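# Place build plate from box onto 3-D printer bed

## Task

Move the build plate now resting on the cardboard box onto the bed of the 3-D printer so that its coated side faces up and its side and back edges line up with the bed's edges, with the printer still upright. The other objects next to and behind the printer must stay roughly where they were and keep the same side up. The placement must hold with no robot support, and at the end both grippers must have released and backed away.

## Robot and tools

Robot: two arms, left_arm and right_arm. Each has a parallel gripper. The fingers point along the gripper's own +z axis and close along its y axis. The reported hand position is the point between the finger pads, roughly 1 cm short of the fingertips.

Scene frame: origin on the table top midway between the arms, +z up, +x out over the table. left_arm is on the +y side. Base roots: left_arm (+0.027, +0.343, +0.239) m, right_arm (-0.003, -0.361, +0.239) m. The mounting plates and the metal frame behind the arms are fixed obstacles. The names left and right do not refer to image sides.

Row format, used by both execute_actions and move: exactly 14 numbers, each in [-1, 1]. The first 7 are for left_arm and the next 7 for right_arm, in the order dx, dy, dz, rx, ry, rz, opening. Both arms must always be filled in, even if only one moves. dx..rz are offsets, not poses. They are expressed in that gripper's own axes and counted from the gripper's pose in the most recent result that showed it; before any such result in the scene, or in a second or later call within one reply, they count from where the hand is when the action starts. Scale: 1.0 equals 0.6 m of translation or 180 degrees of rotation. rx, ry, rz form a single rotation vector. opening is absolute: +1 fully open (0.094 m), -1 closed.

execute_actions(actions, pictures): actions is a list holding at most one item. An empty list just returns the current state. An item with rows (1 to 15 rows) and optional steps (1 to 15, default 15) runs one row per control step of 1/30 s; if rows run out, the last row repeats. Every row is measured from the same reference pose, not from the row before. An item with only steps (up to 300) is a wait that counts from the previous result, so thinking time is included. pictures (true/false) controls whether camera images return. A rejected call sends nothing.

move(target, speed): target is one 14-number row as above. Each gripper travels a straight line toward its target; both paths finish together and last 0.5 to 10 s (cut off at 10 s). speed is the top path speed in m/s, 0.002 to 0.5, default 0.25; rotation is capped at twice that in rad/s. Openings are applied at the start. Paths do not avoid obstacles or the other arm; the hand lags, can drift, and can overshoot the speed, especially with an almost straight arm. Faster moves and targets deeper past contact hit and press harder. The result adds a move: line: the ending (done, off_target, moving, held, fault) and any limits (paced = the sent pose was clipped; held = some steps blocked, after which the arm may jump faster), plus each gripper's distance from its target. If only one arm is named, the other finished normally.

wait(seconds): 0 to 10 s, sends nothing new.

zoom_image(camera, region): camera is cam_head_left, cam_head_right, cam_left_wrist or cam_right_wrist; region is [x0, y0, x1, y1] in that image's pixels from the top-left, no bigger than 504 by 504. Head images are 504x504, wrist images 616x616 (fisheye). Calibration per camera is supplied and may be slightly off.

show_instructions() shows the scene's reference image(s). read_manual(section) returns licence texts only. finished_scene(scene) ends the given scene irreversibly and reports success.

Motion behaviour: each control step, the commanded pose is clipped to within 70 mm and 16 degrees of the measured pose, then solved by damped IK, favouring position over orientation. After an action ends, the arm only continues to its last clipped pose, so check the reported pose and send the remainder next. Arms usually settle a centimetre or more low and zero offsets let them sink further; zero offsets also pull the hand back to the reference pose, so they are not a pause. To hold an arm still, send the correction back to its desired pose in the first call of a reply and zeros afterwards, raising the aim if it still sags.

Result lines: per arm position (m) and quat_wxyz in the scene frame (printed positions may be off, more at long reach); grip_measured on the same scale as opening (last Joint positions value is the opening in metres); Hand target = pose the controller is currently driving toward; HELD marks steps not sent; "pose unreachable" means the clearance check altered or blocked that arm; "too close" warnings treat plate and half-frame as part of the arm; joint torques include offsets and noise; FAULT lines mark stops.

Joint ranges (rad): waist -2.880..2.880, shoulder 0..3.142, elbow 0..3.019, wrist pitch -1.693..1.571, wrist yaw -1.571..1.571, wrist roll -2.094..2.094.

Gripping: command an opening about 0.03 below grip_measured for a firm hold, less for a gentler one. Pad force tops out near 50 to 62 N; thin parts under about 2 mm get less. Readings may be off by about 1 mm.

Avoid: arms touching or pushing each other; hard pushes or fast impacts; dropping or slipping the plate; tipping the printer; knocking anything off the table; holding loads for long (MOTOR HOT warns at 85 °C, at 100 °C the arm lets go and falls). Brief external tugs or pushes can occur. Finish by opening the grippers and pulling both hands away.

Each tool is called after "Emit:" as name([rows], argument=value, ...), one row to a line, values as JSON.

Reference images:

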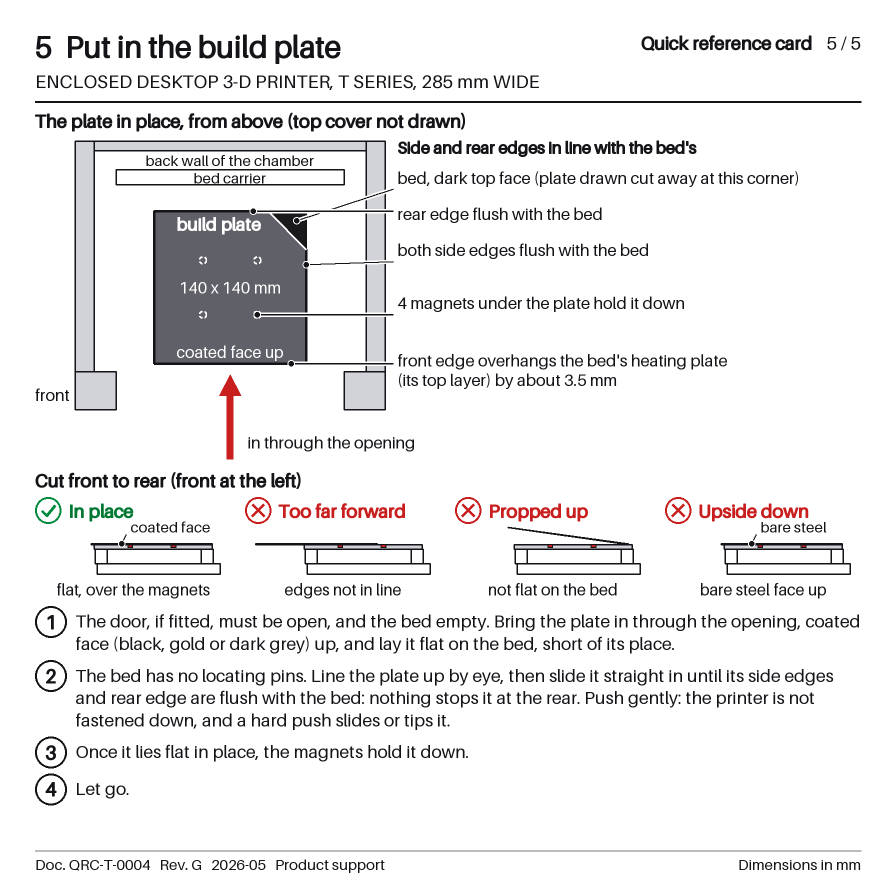

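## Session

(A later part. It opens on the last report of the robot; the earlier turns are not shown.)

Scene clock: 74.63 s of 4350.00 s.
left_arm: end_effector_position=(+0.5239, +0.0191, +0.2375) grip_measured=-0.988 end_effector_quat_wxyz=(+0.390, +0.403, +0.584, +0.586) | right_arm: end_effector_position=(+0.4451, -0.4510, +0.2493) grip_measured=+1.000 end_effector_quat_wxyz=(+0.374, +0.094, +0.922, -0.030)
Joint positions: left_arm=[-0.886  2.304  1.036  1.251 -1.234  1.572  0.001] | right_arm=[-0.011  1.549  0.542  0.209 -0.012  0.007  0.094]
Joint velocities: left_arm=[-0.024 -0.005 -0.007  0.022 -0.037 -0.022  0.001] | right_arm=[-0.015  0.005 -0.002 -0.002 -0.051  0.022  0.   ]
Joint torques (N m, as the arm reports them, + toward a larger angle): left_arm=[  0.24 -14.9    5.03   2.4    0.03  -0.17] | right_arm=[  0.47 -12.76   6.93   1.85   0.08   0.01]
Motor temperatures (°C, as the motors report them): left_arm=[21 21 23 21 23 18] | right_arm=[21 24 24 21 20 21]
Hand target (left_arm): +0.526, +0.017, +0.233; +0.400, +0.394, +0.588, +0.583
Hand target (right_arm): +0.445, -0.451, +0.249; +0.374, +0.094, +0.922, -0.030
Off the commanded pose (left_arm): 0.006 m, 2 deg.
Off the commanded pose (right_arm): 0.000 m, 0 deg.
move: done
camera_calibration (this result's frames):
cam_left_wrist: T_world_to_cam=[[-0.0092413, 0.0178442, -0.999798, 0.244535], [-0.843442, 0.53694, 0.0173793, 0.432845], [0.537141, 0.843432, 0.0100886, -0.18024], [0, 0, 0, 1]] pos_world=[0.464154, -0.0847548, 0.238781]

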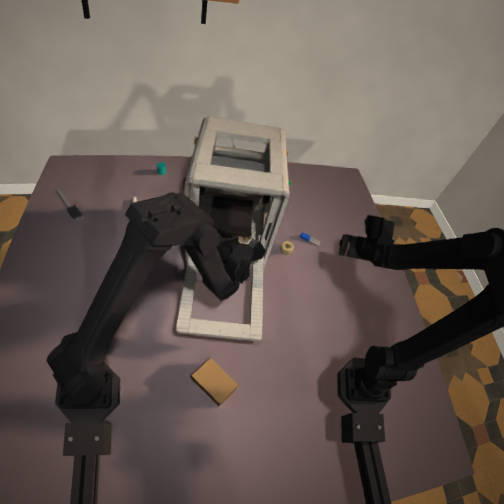

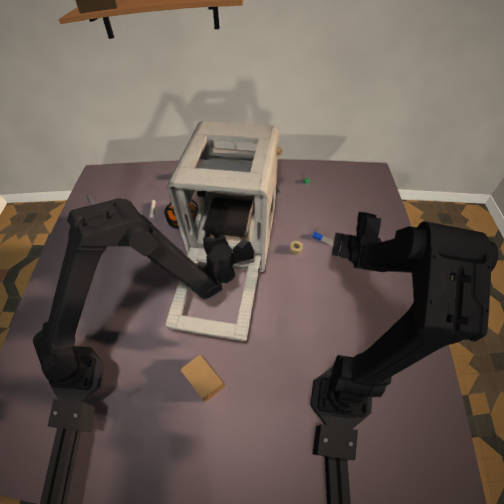

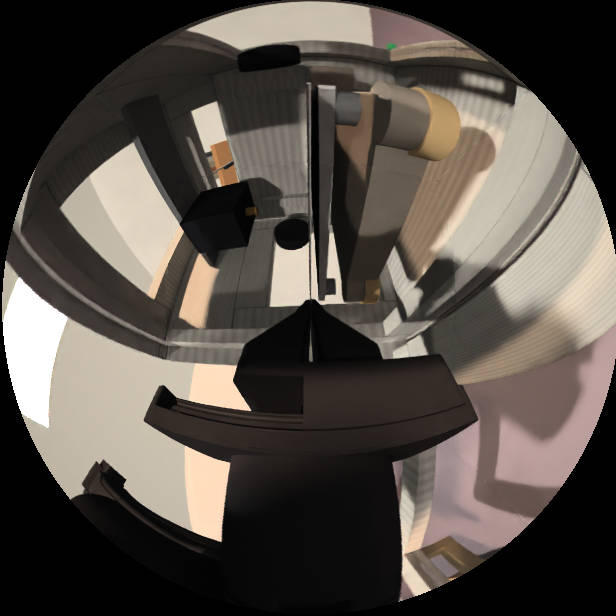

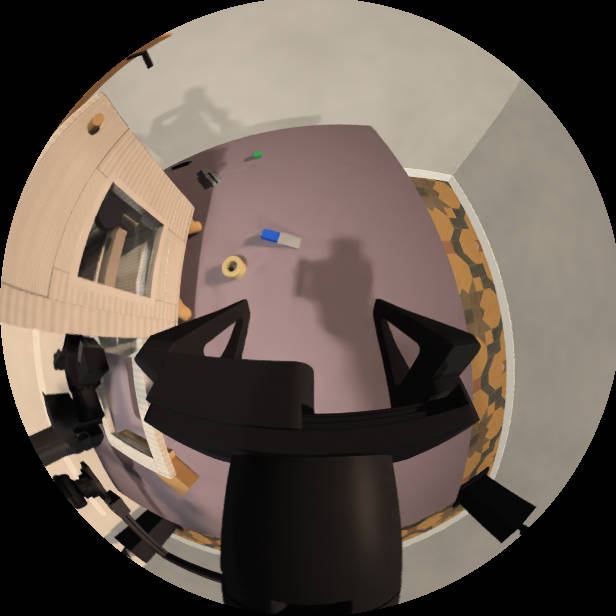

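Emit:
move(target=[0,-0.008,0,0,0,0,-0.72,0,0,0,0,0,0,1], speed=0.01)

Emit:
move(target=[0,0,-0.11,0,0,0,-0.72,0,0,0,0,0,0,1], speed=0.04)

Emit:
move(target=[-0.015,0.01,-0.03,0.135,-0.135,-0.487,0.8,0,0,0,0,0,0,1])

Emit:
zoom_image(camera="cam_left_wrist", region=[170, 100, 450, 380])

Scene clock: 77.63 s of 4350.00 s.
left_arm: end_effector_position=(+0.5239, +0.0191, +0.2375) grip_measured=-0.721 end_effector_quat_wxyz=(+0.390, +0.403, +0.584, +0.586) | right_arm: end_effector_position=(+0.4451, -0.4510, +0.2493) grip_measured=+1.000 end_effector_quat_wxyz=(+0.374, +0.094, +0.922, -0.030)
Joint positions: left_arm=[-0.886  2.304  1.036  1.252 -1.234  1.572  0.013] | right_arm=[-0.011  1.549  0.542  0.209 -0.012  0.007  0.094]
Joint velocities: left_arm=[ 0.005  0.005  0.002 -0.022  0.066 -0.007  0.   ] | right_arm=[ 0.015 -0.005 -0.002 -0.017 -0.007 -0.051  0.   ]
Joint torques (N m, as the arm reports them, + toward a larger angle): left_arm=[  1.12 -15.33   4.01   1.45   0.02  -0.11] | right_arm=[  0.17 -12.42   6.77   1.71   0.09   0.02]
Motor temperatures (°C, as the motors report them): left_arm=[21 21 23 21 22 18] | right_arm=[21 24 24 21 20 21]
Hand target (left_arm): +0.524, +0.019, +0.233; +0.390, +0.403, +0.584, +0.586
Hand target (right_arm): +0.445, -0.451, +0.249; +0.374, +0.094, +0.922, -0.030
Off the commanded pose (left_arm): 0.005 m, 0 deg.
Off the commanded pose (right_arm): 0.000 m, 0 deg.
move: done
camera_calibration (this result's frames):
cam_left_wrist: T_world_to_cam=[[-0.00884964, 0.0172023, -0.999813, 0.244395], [-0.84345, 0.536947, 0.0167041, 0.43301], [0.537134, 0.84344, 0.00975748, -0.180158], [0, 0, 0, 1]] pos_world=[0.464154, -0.0847548, 0.238874]

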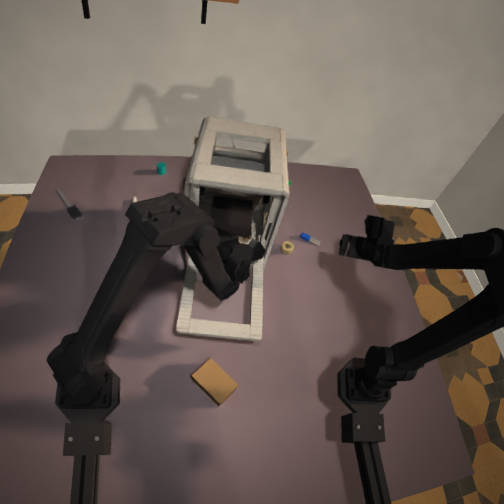

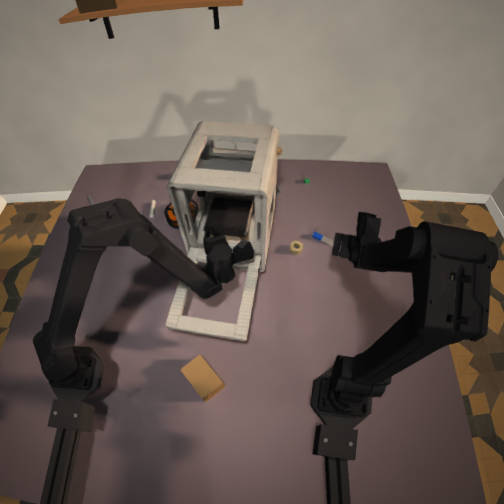

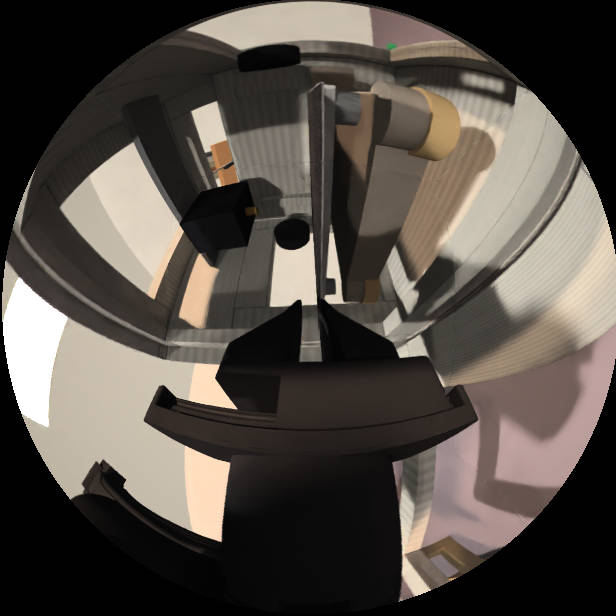

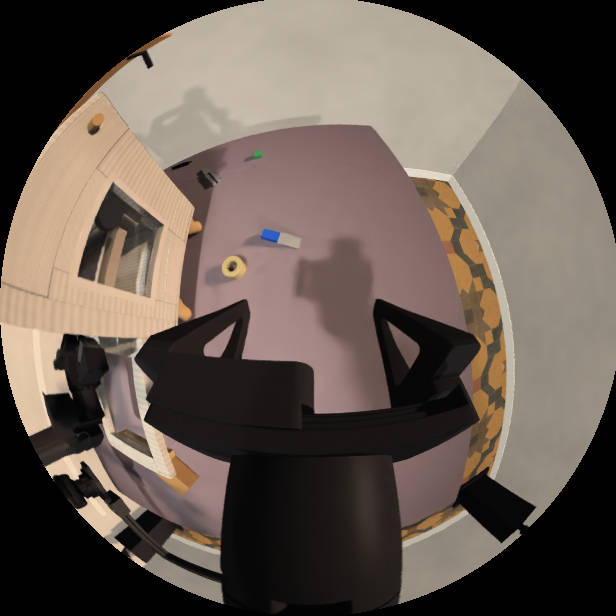

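Scene clock: 79.60 s of 4350.00 s.
left_arm: end_effector_position=(+0.4671, -0.0007, +0.2276) grip_measured=-0.721 end_effector_quat_wxyz=(+0.374, +0.415, +0.580, +0.593) | right_arm: end_effector_position=(+0.4451, -0.4510, +0.2493) grip_measured=+1.000 end_effector_quat_wxyz=(+0.374, +0.094, +0.922, -0.030)
Joint positions: left_arm=[-1.     2.304  0.988  1.252 -1.355  1.567  0.013] | right_arm=[-0.011  1.549  0.542  0.209 -0.012  0.007  0.094]
Joint velocities: left_arm=[-0.005 -0.005 -0.002  0.022 -0.022 -0.022 -0.001] | right_arm=[-0.015  0.005  0.027  0.022 -0.007  0.037  0.   ]
Joint torques (N m, as the arm reports them, + toward a larger angle): left_arm=[ -0.93 -17.9    2.82   1.92  -0.19  -0.26] | right_arm=[  0.37 -12.77   6.66   1.73   0.1    0.  ]
Motor temperatures (°C, as the motors report them): left_arm=[21 21 23 21 22 18] | right_arm=[21 24 24 21 20 21]
Hand target (left_arm): +0.462, -0.005, +0.238; +0.390, +0.403, +0.585, +0.586
Hand target (right_arm): +0.445, -0.451, +0.249; +0.374, +0.094, +0.922, -0.030
Off the commanded pose (left_arm): 0.012 m, 3 deg.
Off the commanded pose (right_arm): 0.000 m, 0 deg.
move: off_target (left_arm)
camera_calibration (this result's frames):
cam_left_wrist: T_world_to_cam=[[-0.032772, 0.0533436, -0.998038, 0.245124], [-0.846391, 0.529599, 0.0560987, 0.388335], [0.531552, 0.846569, 0.0277936, -0.134303], [0, 0, 0, 1]] pos_world=[0.408106, -0.105041, 0.226591]

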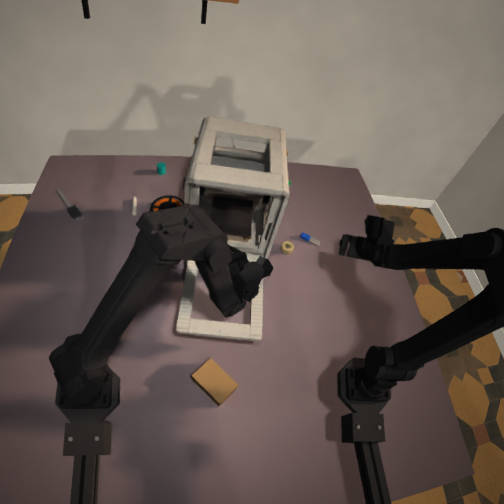

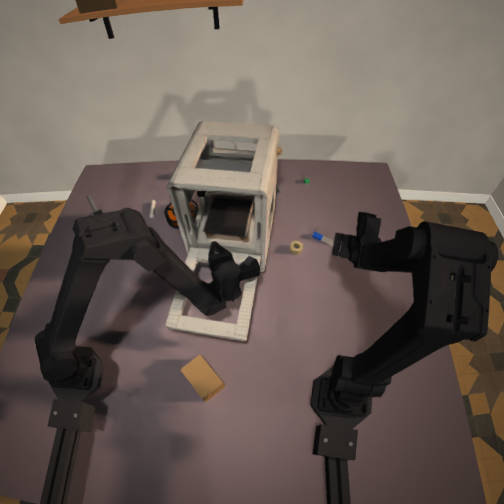

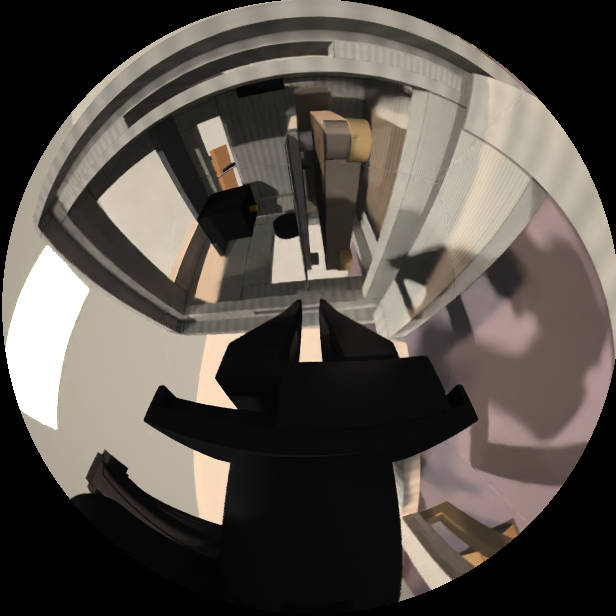

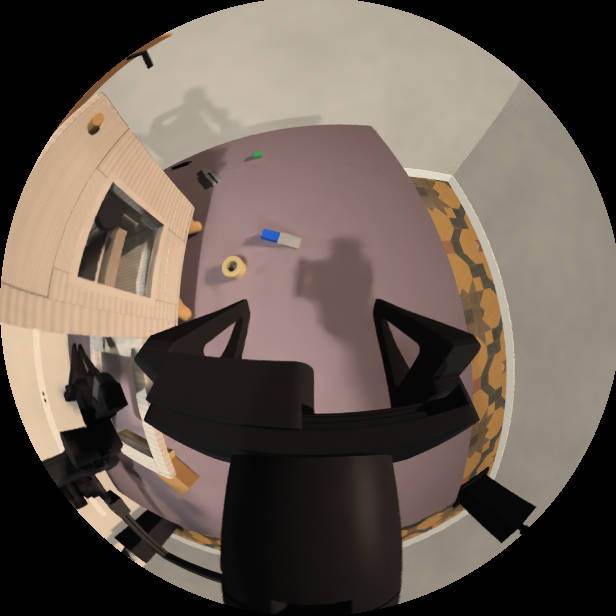

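Scene clock: 83.40 s of 4350.00 s.
left_arm: end_effector_position=(+0.4531, -0.0264, +0.2429) grip_measured=+0.799 end_effector_quat_wxyz=(+0.688, +0.078, +0.720, -0.039) | right_arm: end_effector_position=(+0.4451, -0.4510, +0.2493) grip_measured=+1.000 end_effector_quat_wxyz=(+0.374, +0.094, +0.922, -0.030)
Joint positions: left_arm=[-0.958  2.202  0.771  1.365 -0.761  0.007  0.084] | right_arm=[-0.011  1.549  0.542  0.209 -0.012  0.007  0.094]
Joint velocities: left_arm=[ 0.005 -0.005  0.007 -0.002 -0.066 -0.007 -0.001] | right_arm=[ 0.005 -0.005 -0.002 -0.002 -0.037 -0.051  0.   ]
Joint torques (N m, as the arm reports them, + toward a larger angle): left_arm=[  1.42 -13.17   2.01   2.63   0.14  -0.18] | right_arm=[  0.61 -13.04   6.82   1.8    0.06   0.  ]
Motor temperatures (°C, as the motors report them): left_arm=[21 22 22 21 22 18] | right_arm=[21 24 24 21 20 21]
Hand target (left_arm): +0.455, -0.016, +0.234; +0.687, +0.070, +0.722, -0.039
Hand target (right_arm): +0.445, -0.451, +0.249; +0.374, +0.094, +0.922, -0.030
Off the commanded pose (left_arm): 0.014 m, 1 deg.
Off the commanded pose (right_arm): 0.000 m, 0 deg.
move: off_target (left_arm)
camera_calibration (this result's frames):
cam_left_wrist: T_world_to_cam=[[-0.159279, -0.985763, -0.0538599, 0.0617767], [-0.609422, 0.141098, -0.78019, 0.474781], [0.776682, -0.0914445, -0.623219, -0.0833437], [0, 0, 0, 1]] pos_world=[0.363913, -0.0137147, 0.321805]

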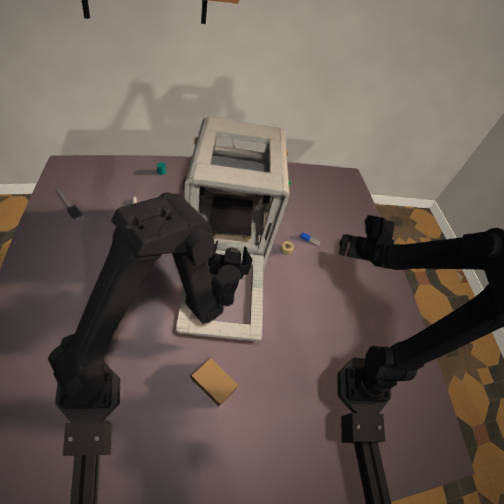

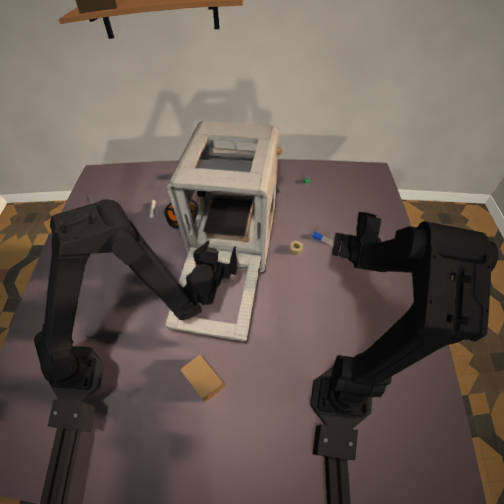

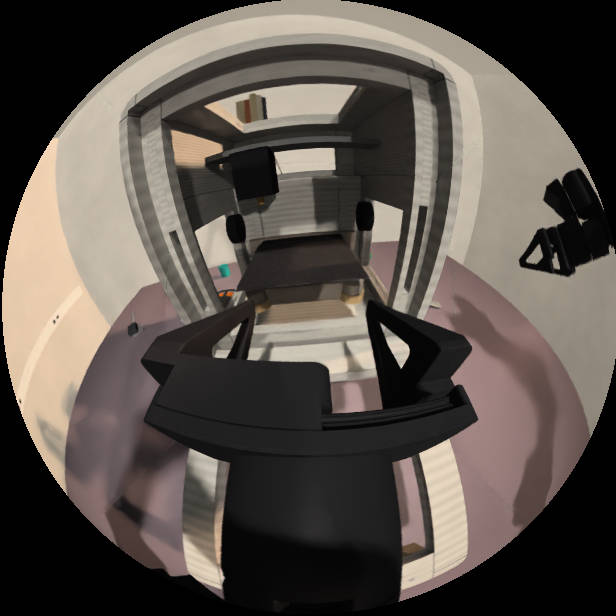

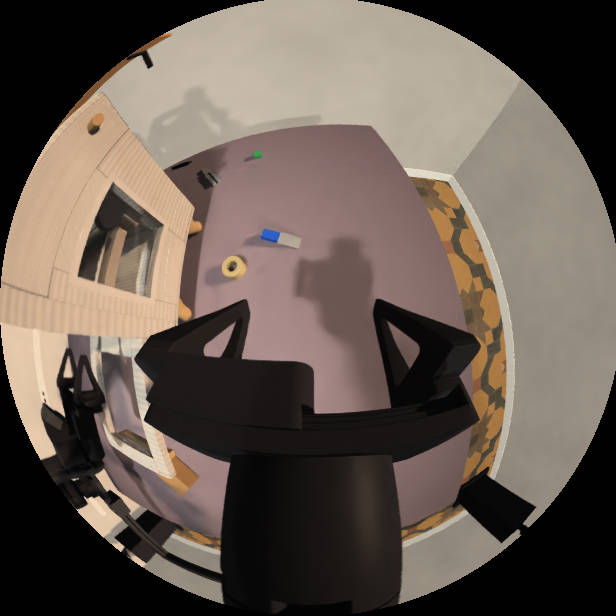

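Region (170, 100, 450, 380) of cam_left_wrist's 616x616 image, scaled by 1.800, with more detail than that image has.

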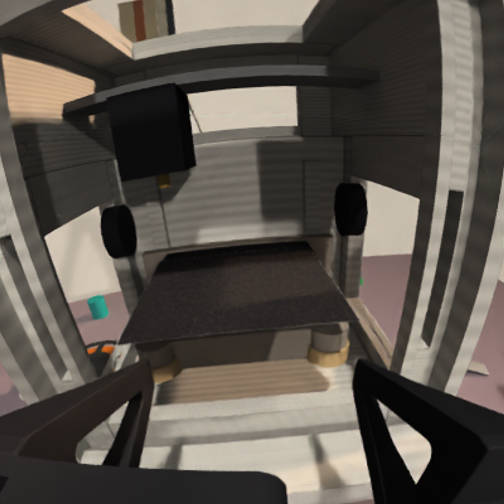

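Emit:
move(target=[0.017,0.01,0.07,-0.01,0,-0.025,0.8,0,0,0,0,0,0,1], speed=0.03)

Emit:
zoom_image(camera="cam_left_wrist", region=[200, 190, 420, 350])

Emit:
zoom_image(camera="cam_head_right", region=[180, 175, 280, 275])

Scene clock: 86.77 s of 4350.00 s.
left_arm: end_effector_position=(+0.4850, -0.0269, +0.2405) grip_measured=+0.799 end_effector_quat_wxyz=(+0.691, +0.043, +0.719, -0.057) | right_arm: end_effector_position=(+0.4451, -0.4510, +0.2493) grip_measured=+1.000 end_effector_quat_wxyz=(+0.374, +0.094, +0.922, -0.030)
Joint positions: left_arm=[-0.908  2.231  0.84   1.342 -0.733 -0.054  0.084] | right_arm=[-0.011  1.549  0.542  0.209 -0.012  0.007  0.094]
Joint velocities: left_arm=[-0.005  0.005 -0.022 -0.012 -0.081 -0.081 -0.002] | right_arm=[ 0.005 -0.005 -0.002 -0.012  0.007  0.066  0.   ]
Joint torques (N m, as the arm reports them, + toward a larger angle): left_arm=[  1.57 -13.53   4.73   0.87   0.15  -0.11] | right_arm=[  1.42 -12.77   7.02   1.73   0.07   0.02]
Motor temperatures (°C, as the motors report them): left_arm=[21 21 22 21 22 18] | right_arm=[21 24 24 21 20 21]
Hand target (left_arm): +0.494, -0.027, +0.231; +0.687, +0.039, +0.723, -0.054
Hand target (right_arm): +0.445, -0.451, +0.249; +0.374, +0.094, +0.922, -0.030
Off the commanded pose (left_arm): 0.014 m, 1 deg.
Off the commanded pose (right_arm): 0.000 m, 0 deg.
move: off_target (left_arm)
camera_calibration (this result's frames):
cam_left_wrist: T_world_to_cam=[[-0.135042, -0.990633, 0.0202301, 0.0365516], [-0.611727, 0.0672941, -0.788201, 0.493409], [0.779457, -0.118816, -0.615085, -0.113636], [0, 0, 0, 1]] pos_world=[0.395342, -0.010496, 0.31827]

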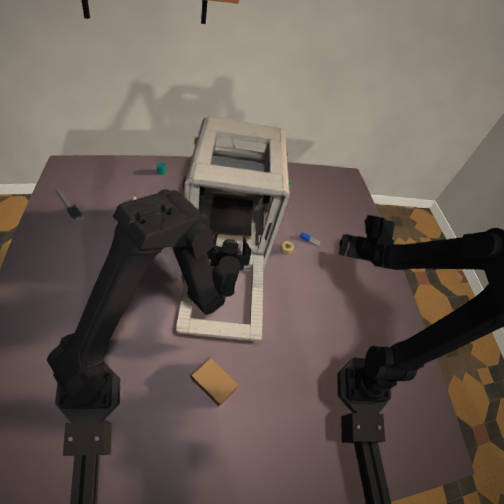

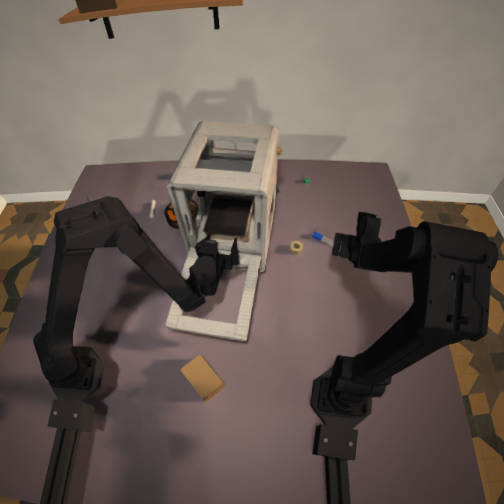

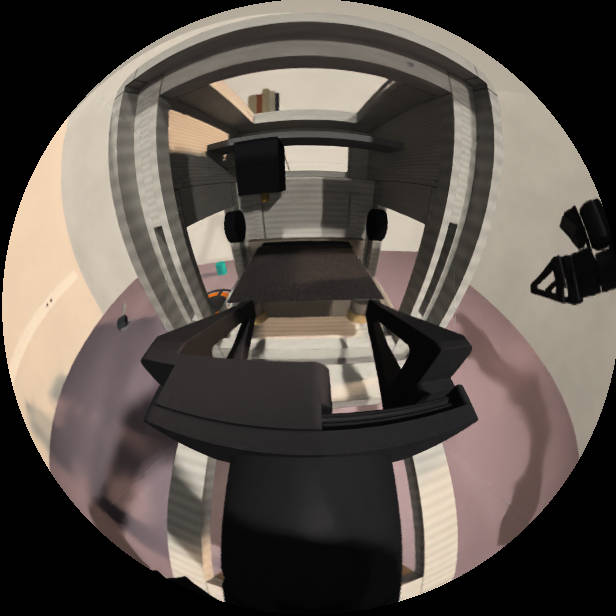

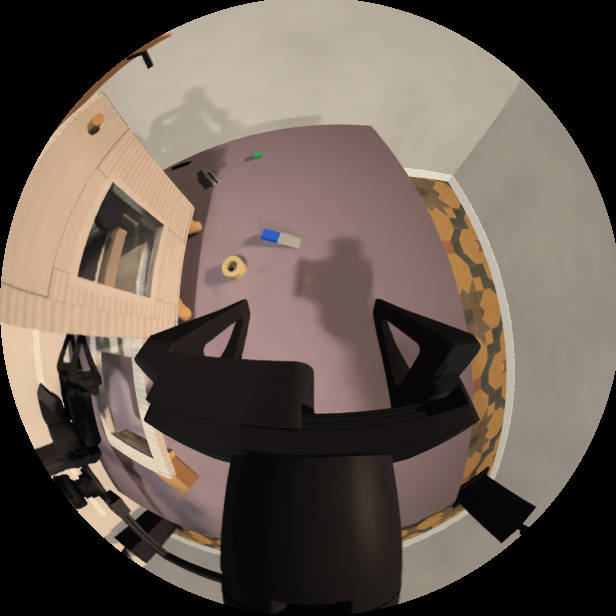

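Region (200, 190, 420, 350) of cam_left_wrist's 616x616 image, scaled by 2.291, with more detail than that image has; it fills the top 367 rows of this view, and the rest is white.

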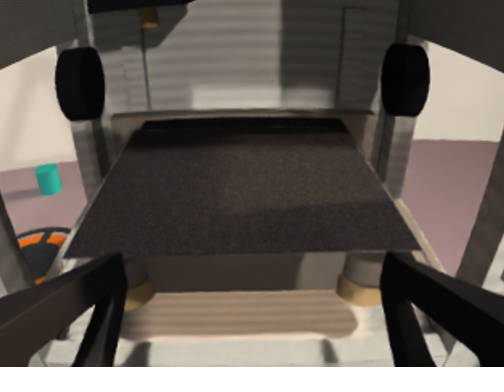

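Region (180, 175, 280, 275) of cam_head_right's 504x504 image, scaled by 5.040, with more detail than that image has.

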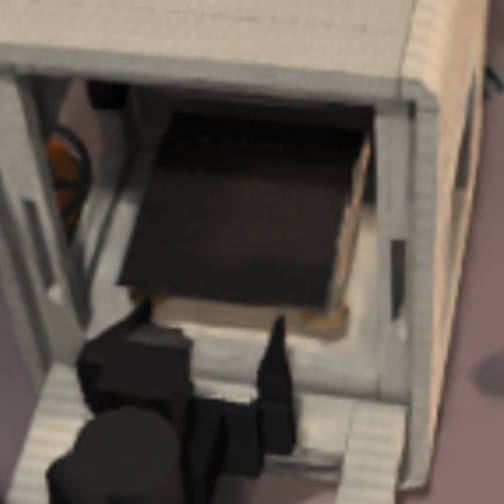

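Slightly left (~3 mm). Lower and push.

Emit:
move(target=[0.028,0,0.01,0,0,0,0.8,0,0,0,0,0,0,1], speed=0.02)

Emit:
move(target=[0.008,-0.008,0.065,0,0,0,0.8,0,0,0,0,0,0,1], speed=0.012)

Emit:
zoom_image(camera="cam_left_wrist", region=[200, 190, 420, 350])

Scene clock: 89.50 s of 4350.00 s.
left_arm: end_effector_position=(+0.4822, -0.0242, +0.2236) grip_measured=+0.799 end_effector_quat_wxyz=(+0.683, +0.051, +0.727, -0.051) | right_arm: end_effector_position=(+0.4451, -0.4510, +0.2493) grip_measured=+1.000 end_effector_quat_wxyz=(+0.374, +0.094, +0.922, -0.030)
Joint positions: left_arm=[-0.908  2.261  0.84   1.342 -0.73  -0.056  0.084] | right_arm=[-0.011  1.549  0.542  0.209 -0.012  0.007  0.094]
Joint velocities: left_arm=[ 0.015 -0.005 -0.002 -0.022 -0.007  0.007 -0.001] | right_arm=[-0.015  0.005 -0.022  0.007 -0.037  0.007  0.   ]
Joint torques (N m, as the arm reports them, + toward a larger angle): left_arm=[  0.41 -12.28   4.74   2.12   0.07  -0.03] | right_arm=[  0.3  -12.65   6.89   1.74   0.05   0.04]
Motor temperatures (°C, as the motors report them): left_arm=[21 22 22 21 22 18] | right_arm=[21 24 24 21 20 21]
Hand target (left_arm): +0.490, -0.027, +0.223; +0.691, +0.043, +0.719, -0.057
Hand target (right_arm): +0.445, -0.451, +0.249; +0.374, +0.094, +0.922, -0.030
Off the commanded pose (left_arm): 0.009 m, 2 deg.
Off the commanded pose (right_arm): 0.000 m, 0 deg.
move: done
camera_calibration (this result's frames):
cam_left_wrist: T_world_to_cam=[[-0.137861, -0.990451, 0.0009675, 0.0448351], [-0.627, 0.0865159, -0.7742, 0.48289], [0.766724, -0.107338, -0.63294, -0.111143], [0, 0, 0, 1]] pos_world=[0.394169, -0.00930068, 0.303463]

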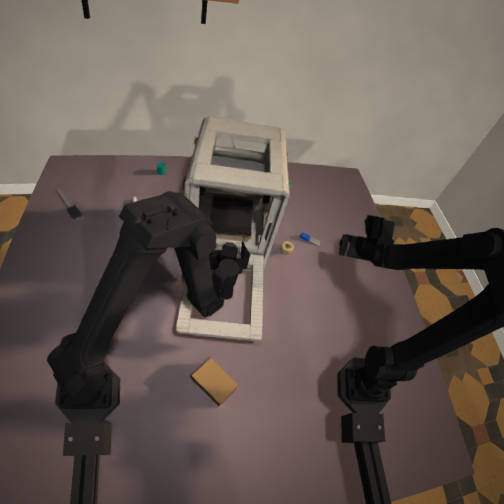

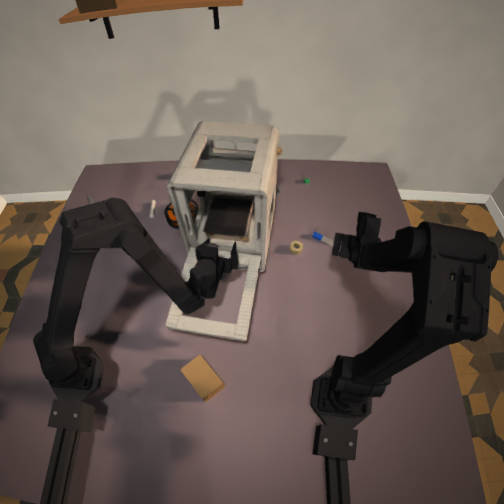

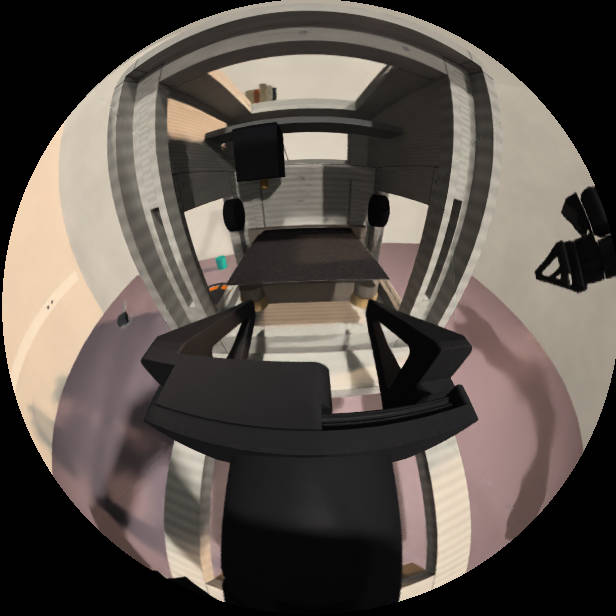

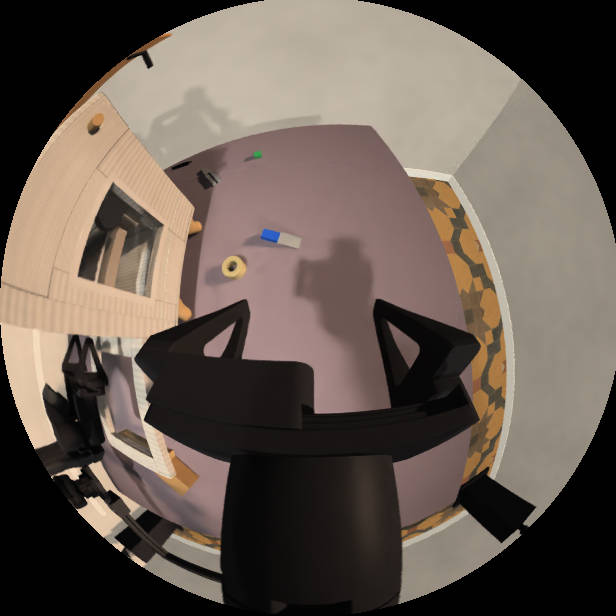

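Scene clock: 93.03 s of 4350.00 s.
left_arm: end_effector_position=(+0.5074, -0.0352, +0.2255) grip_measured=+0.799 end_effector_quat_wxyz=(+0.686, +0.051, +0.724, -0.059) | right_arm: end_effector_position=(+0.4451, -0.4510, +0.2493) grip_measured=+1.000 end_effector_quat_wxyz=(+0.374, +0.094, +0.922, -0.030)
Joint positions: left_arm=[-0.878  2.275  0.906  1.303 -0.69  -0.056  0.084] | right_arm=[-0.011  1.549  0.542  0.209 -0.012  0.007  0.094]
Joint velocities: left_arm=[-0.015 -0.005 -0.002 -0.012  0.066 -0.051  0.   ] | right_arm=[-0.034  0.005  0.012  0.007 -0.037  0.022  0.   ]
Joint torques (N m, as the arm reports them, + toward a larger angle): left_arm=[  2.29 -13.52   5.14   0.79   0.15   0.02] | right_arm=[  0.18 -12.97   6.9    1.72   0.05   0.05]
Motor temperatures (°C, as the motors report them): left_arm=[21 22 23 21 22 18] | right_arm=[21 24 24 21 20 21]
Hand target (left_arm): +0.519, -0.034, +0.216; +0.683, +0.051, +0.727, -0.051
Hand target (right_arm): +0.445, -0.451, +0.249; +0.374, +0.094, +0.922, -0.030
Off the commanded pose (left_arm): 0.015 m, 1 deg.
Off the commanded pose (right_arm): 0.000 m, 0 deg.
move: off_target (left_arm)
camera_calibration (this result's frames):
cam_left_wrist: T_world_to_cam=[[-0.148343, -0.988858, 0.0124446, 0.0402881], [-0.620657, 0.083296, -0.779645, 0.499108], [0.769921, -0.123379, -0.626098, -0.134147], [0, 0, 0, 1]] pos_world=[0.419035, -0.0182855, 0.304637]

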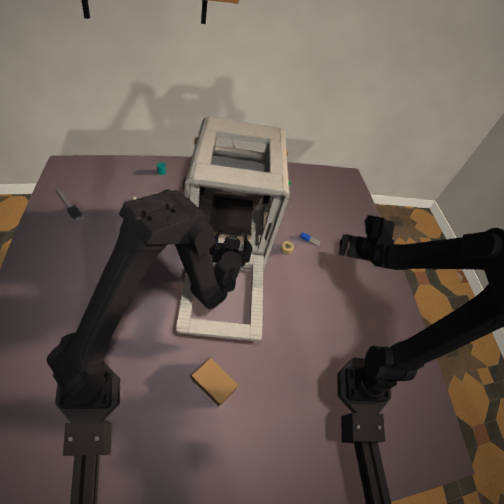

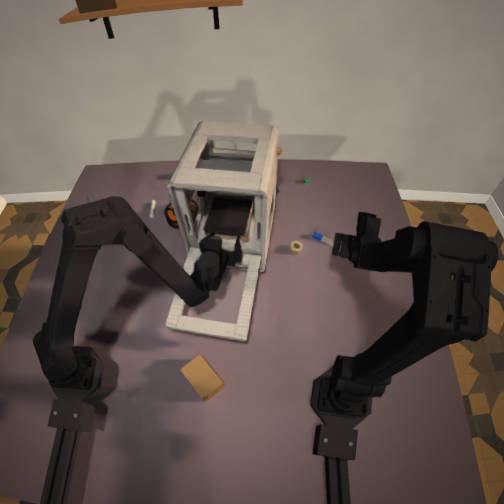

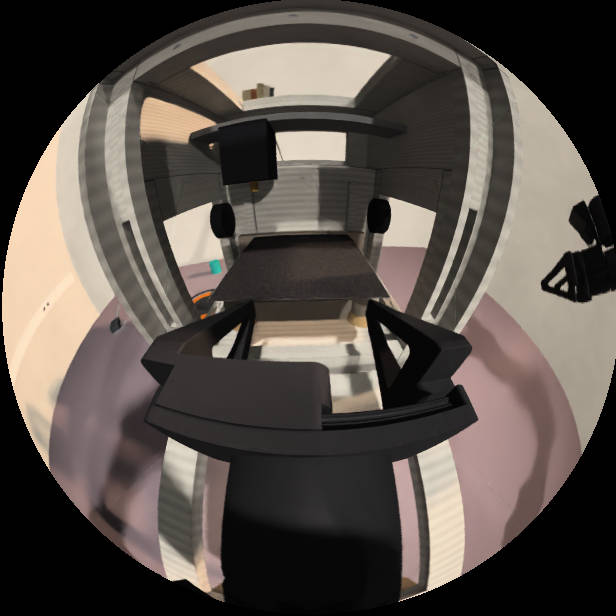

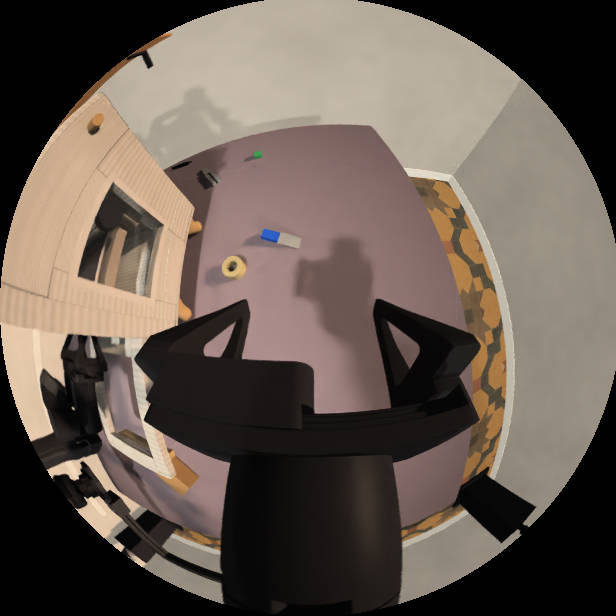

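Region (200, 190, 420, 350) of cam_left_wrist's 616x616 image, scaled by 2.291, with more detail than that image has; it fills the top 367 rows of this view, and the rest is white.

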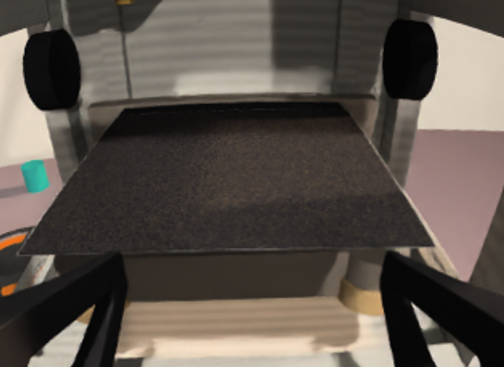

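Emit:
move(target=[0.003,0,0.04,-0.008,0,0,0.8,0,0,0,0,0,0,1], speed=0.01)

Emit:
zoom_image(camera="cam_left_wrist", region=[200, 190, 420, 350])

Emit:
zoom_image(camera="cam_head_right", region=[180, 175, 280, 275])

Scene clock: 97.53 s of 4350.00 s.
left_arm: end_effector_position=(+0.5177, -0.0390, +0.2276) grip_measured=+0.799 end_effector_quat_wxyz=(+0.686, +0.048, +0.724, -0.056) | right_arm: end_effector_position=(+0.4451, -0.4510, +0.2493) grip_measured=+1.000 end_effector_quat_wxyz=(+0.374, +0.094, +0.922, -0.030)
Joint positions: left_arm=[-0.87   2.276  0.935  1.276 -0.69  -0.056  0.084] | right_arm=[-0.011  1.549  0.542  0.209 -0.012  0.007  0.094]
Joint velocities: left_arm=[ 0.005 -0.005 -0.007 -0.002 -0.066  0.037  0.   ] | right_arm=[-0.015 -0.015  0.002 -0.022  0.051 -0.007  0.   ]
Joint torques (N m, as the arm reports them, + toward a larger angle): left_arm=[  2.13 -15.23   6.01   0.8   -0.08  -0.03] | right_arm=[  1.54 -12.68   6.61   1.75   0.08  -0.04]
Motor temperatures (°C, as the motors report them): left_arm=[21 22 23 21 22 18] | right_arm=[21 24 24 21 20 21]
Hand target (left_arm): +0.530, -0.039, +0.222; +0.687, +0.042, +0.724, -0.050
Hand target (right_arm): +0.445, -0.451, +0.249; +0.374, +0.094, +0.922, -0.030
Off the commanded pose (left_arm): 0.014 m, 1 deg.
Off the commanded pose (right_arm): 0.000 m, 0 deg.
move: off_target (left_arm)
camera_calibration (this result's frames):
cam_left_wrist: T_world_to_cam=[[-0.140044, -0.990061, 0.0129181, 0.0334896], [-0.620943, 0.0776549, -0.78, 0.507459], [0.771244, -0.117256, -0.625646, -0.141809], [0, 0, 0, 1]] pos_world=[0.429163, -0.022878, 0.306663]

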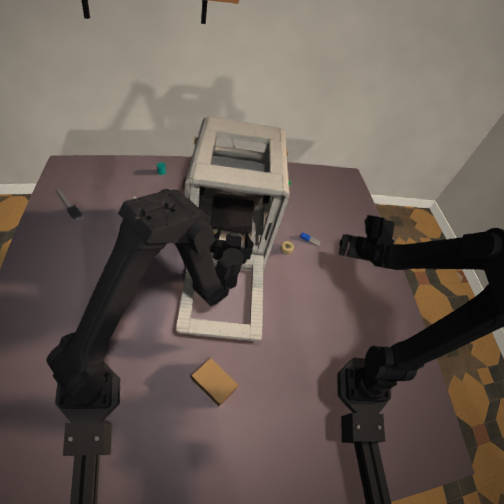

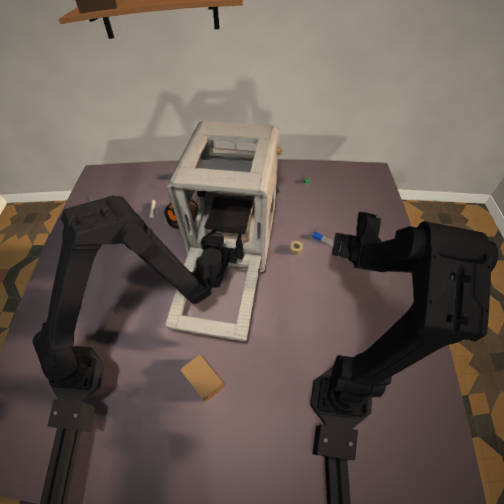

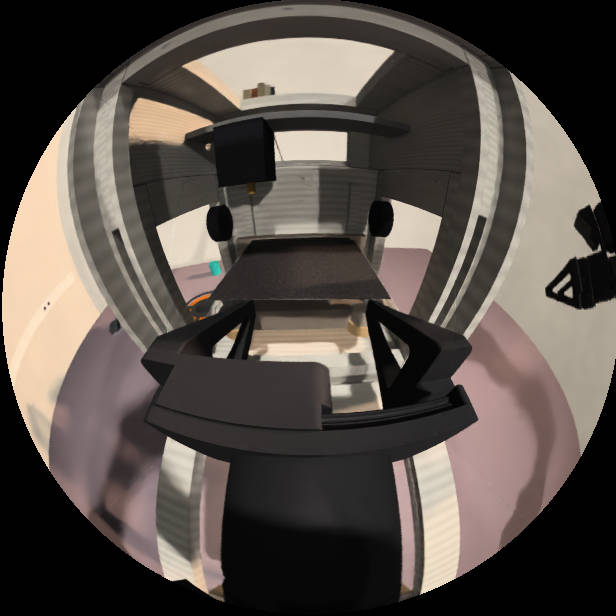

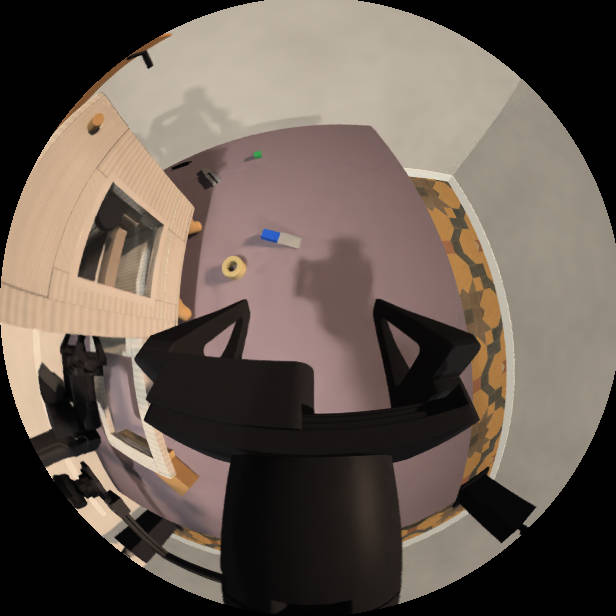

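Region (200, 190, 420, 350) of cam_left_wrist's 616x616 image, scaled by 2.291, with more detail than that image has; it fills the top 367 rows of this view, and the rest is white.

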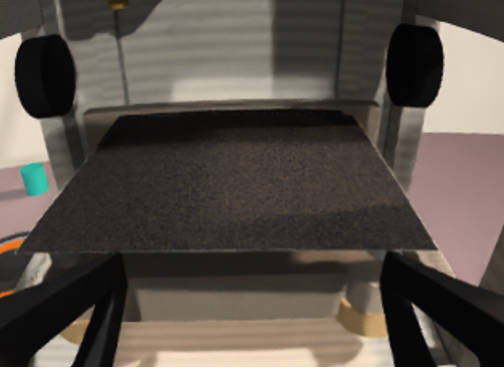

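Region (180, 175, 280, 275) of cam_head_right's 504x504 image, scaled by 5.040, with more detail than that image has.

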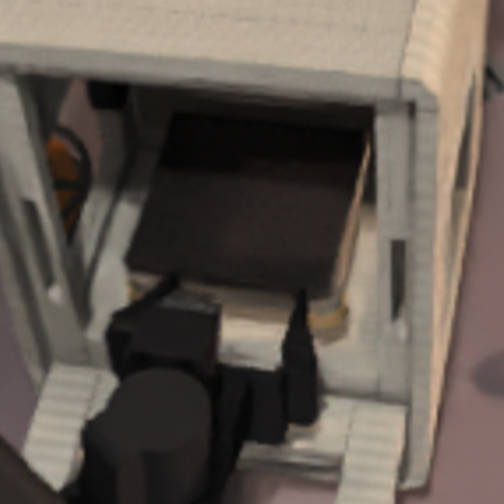

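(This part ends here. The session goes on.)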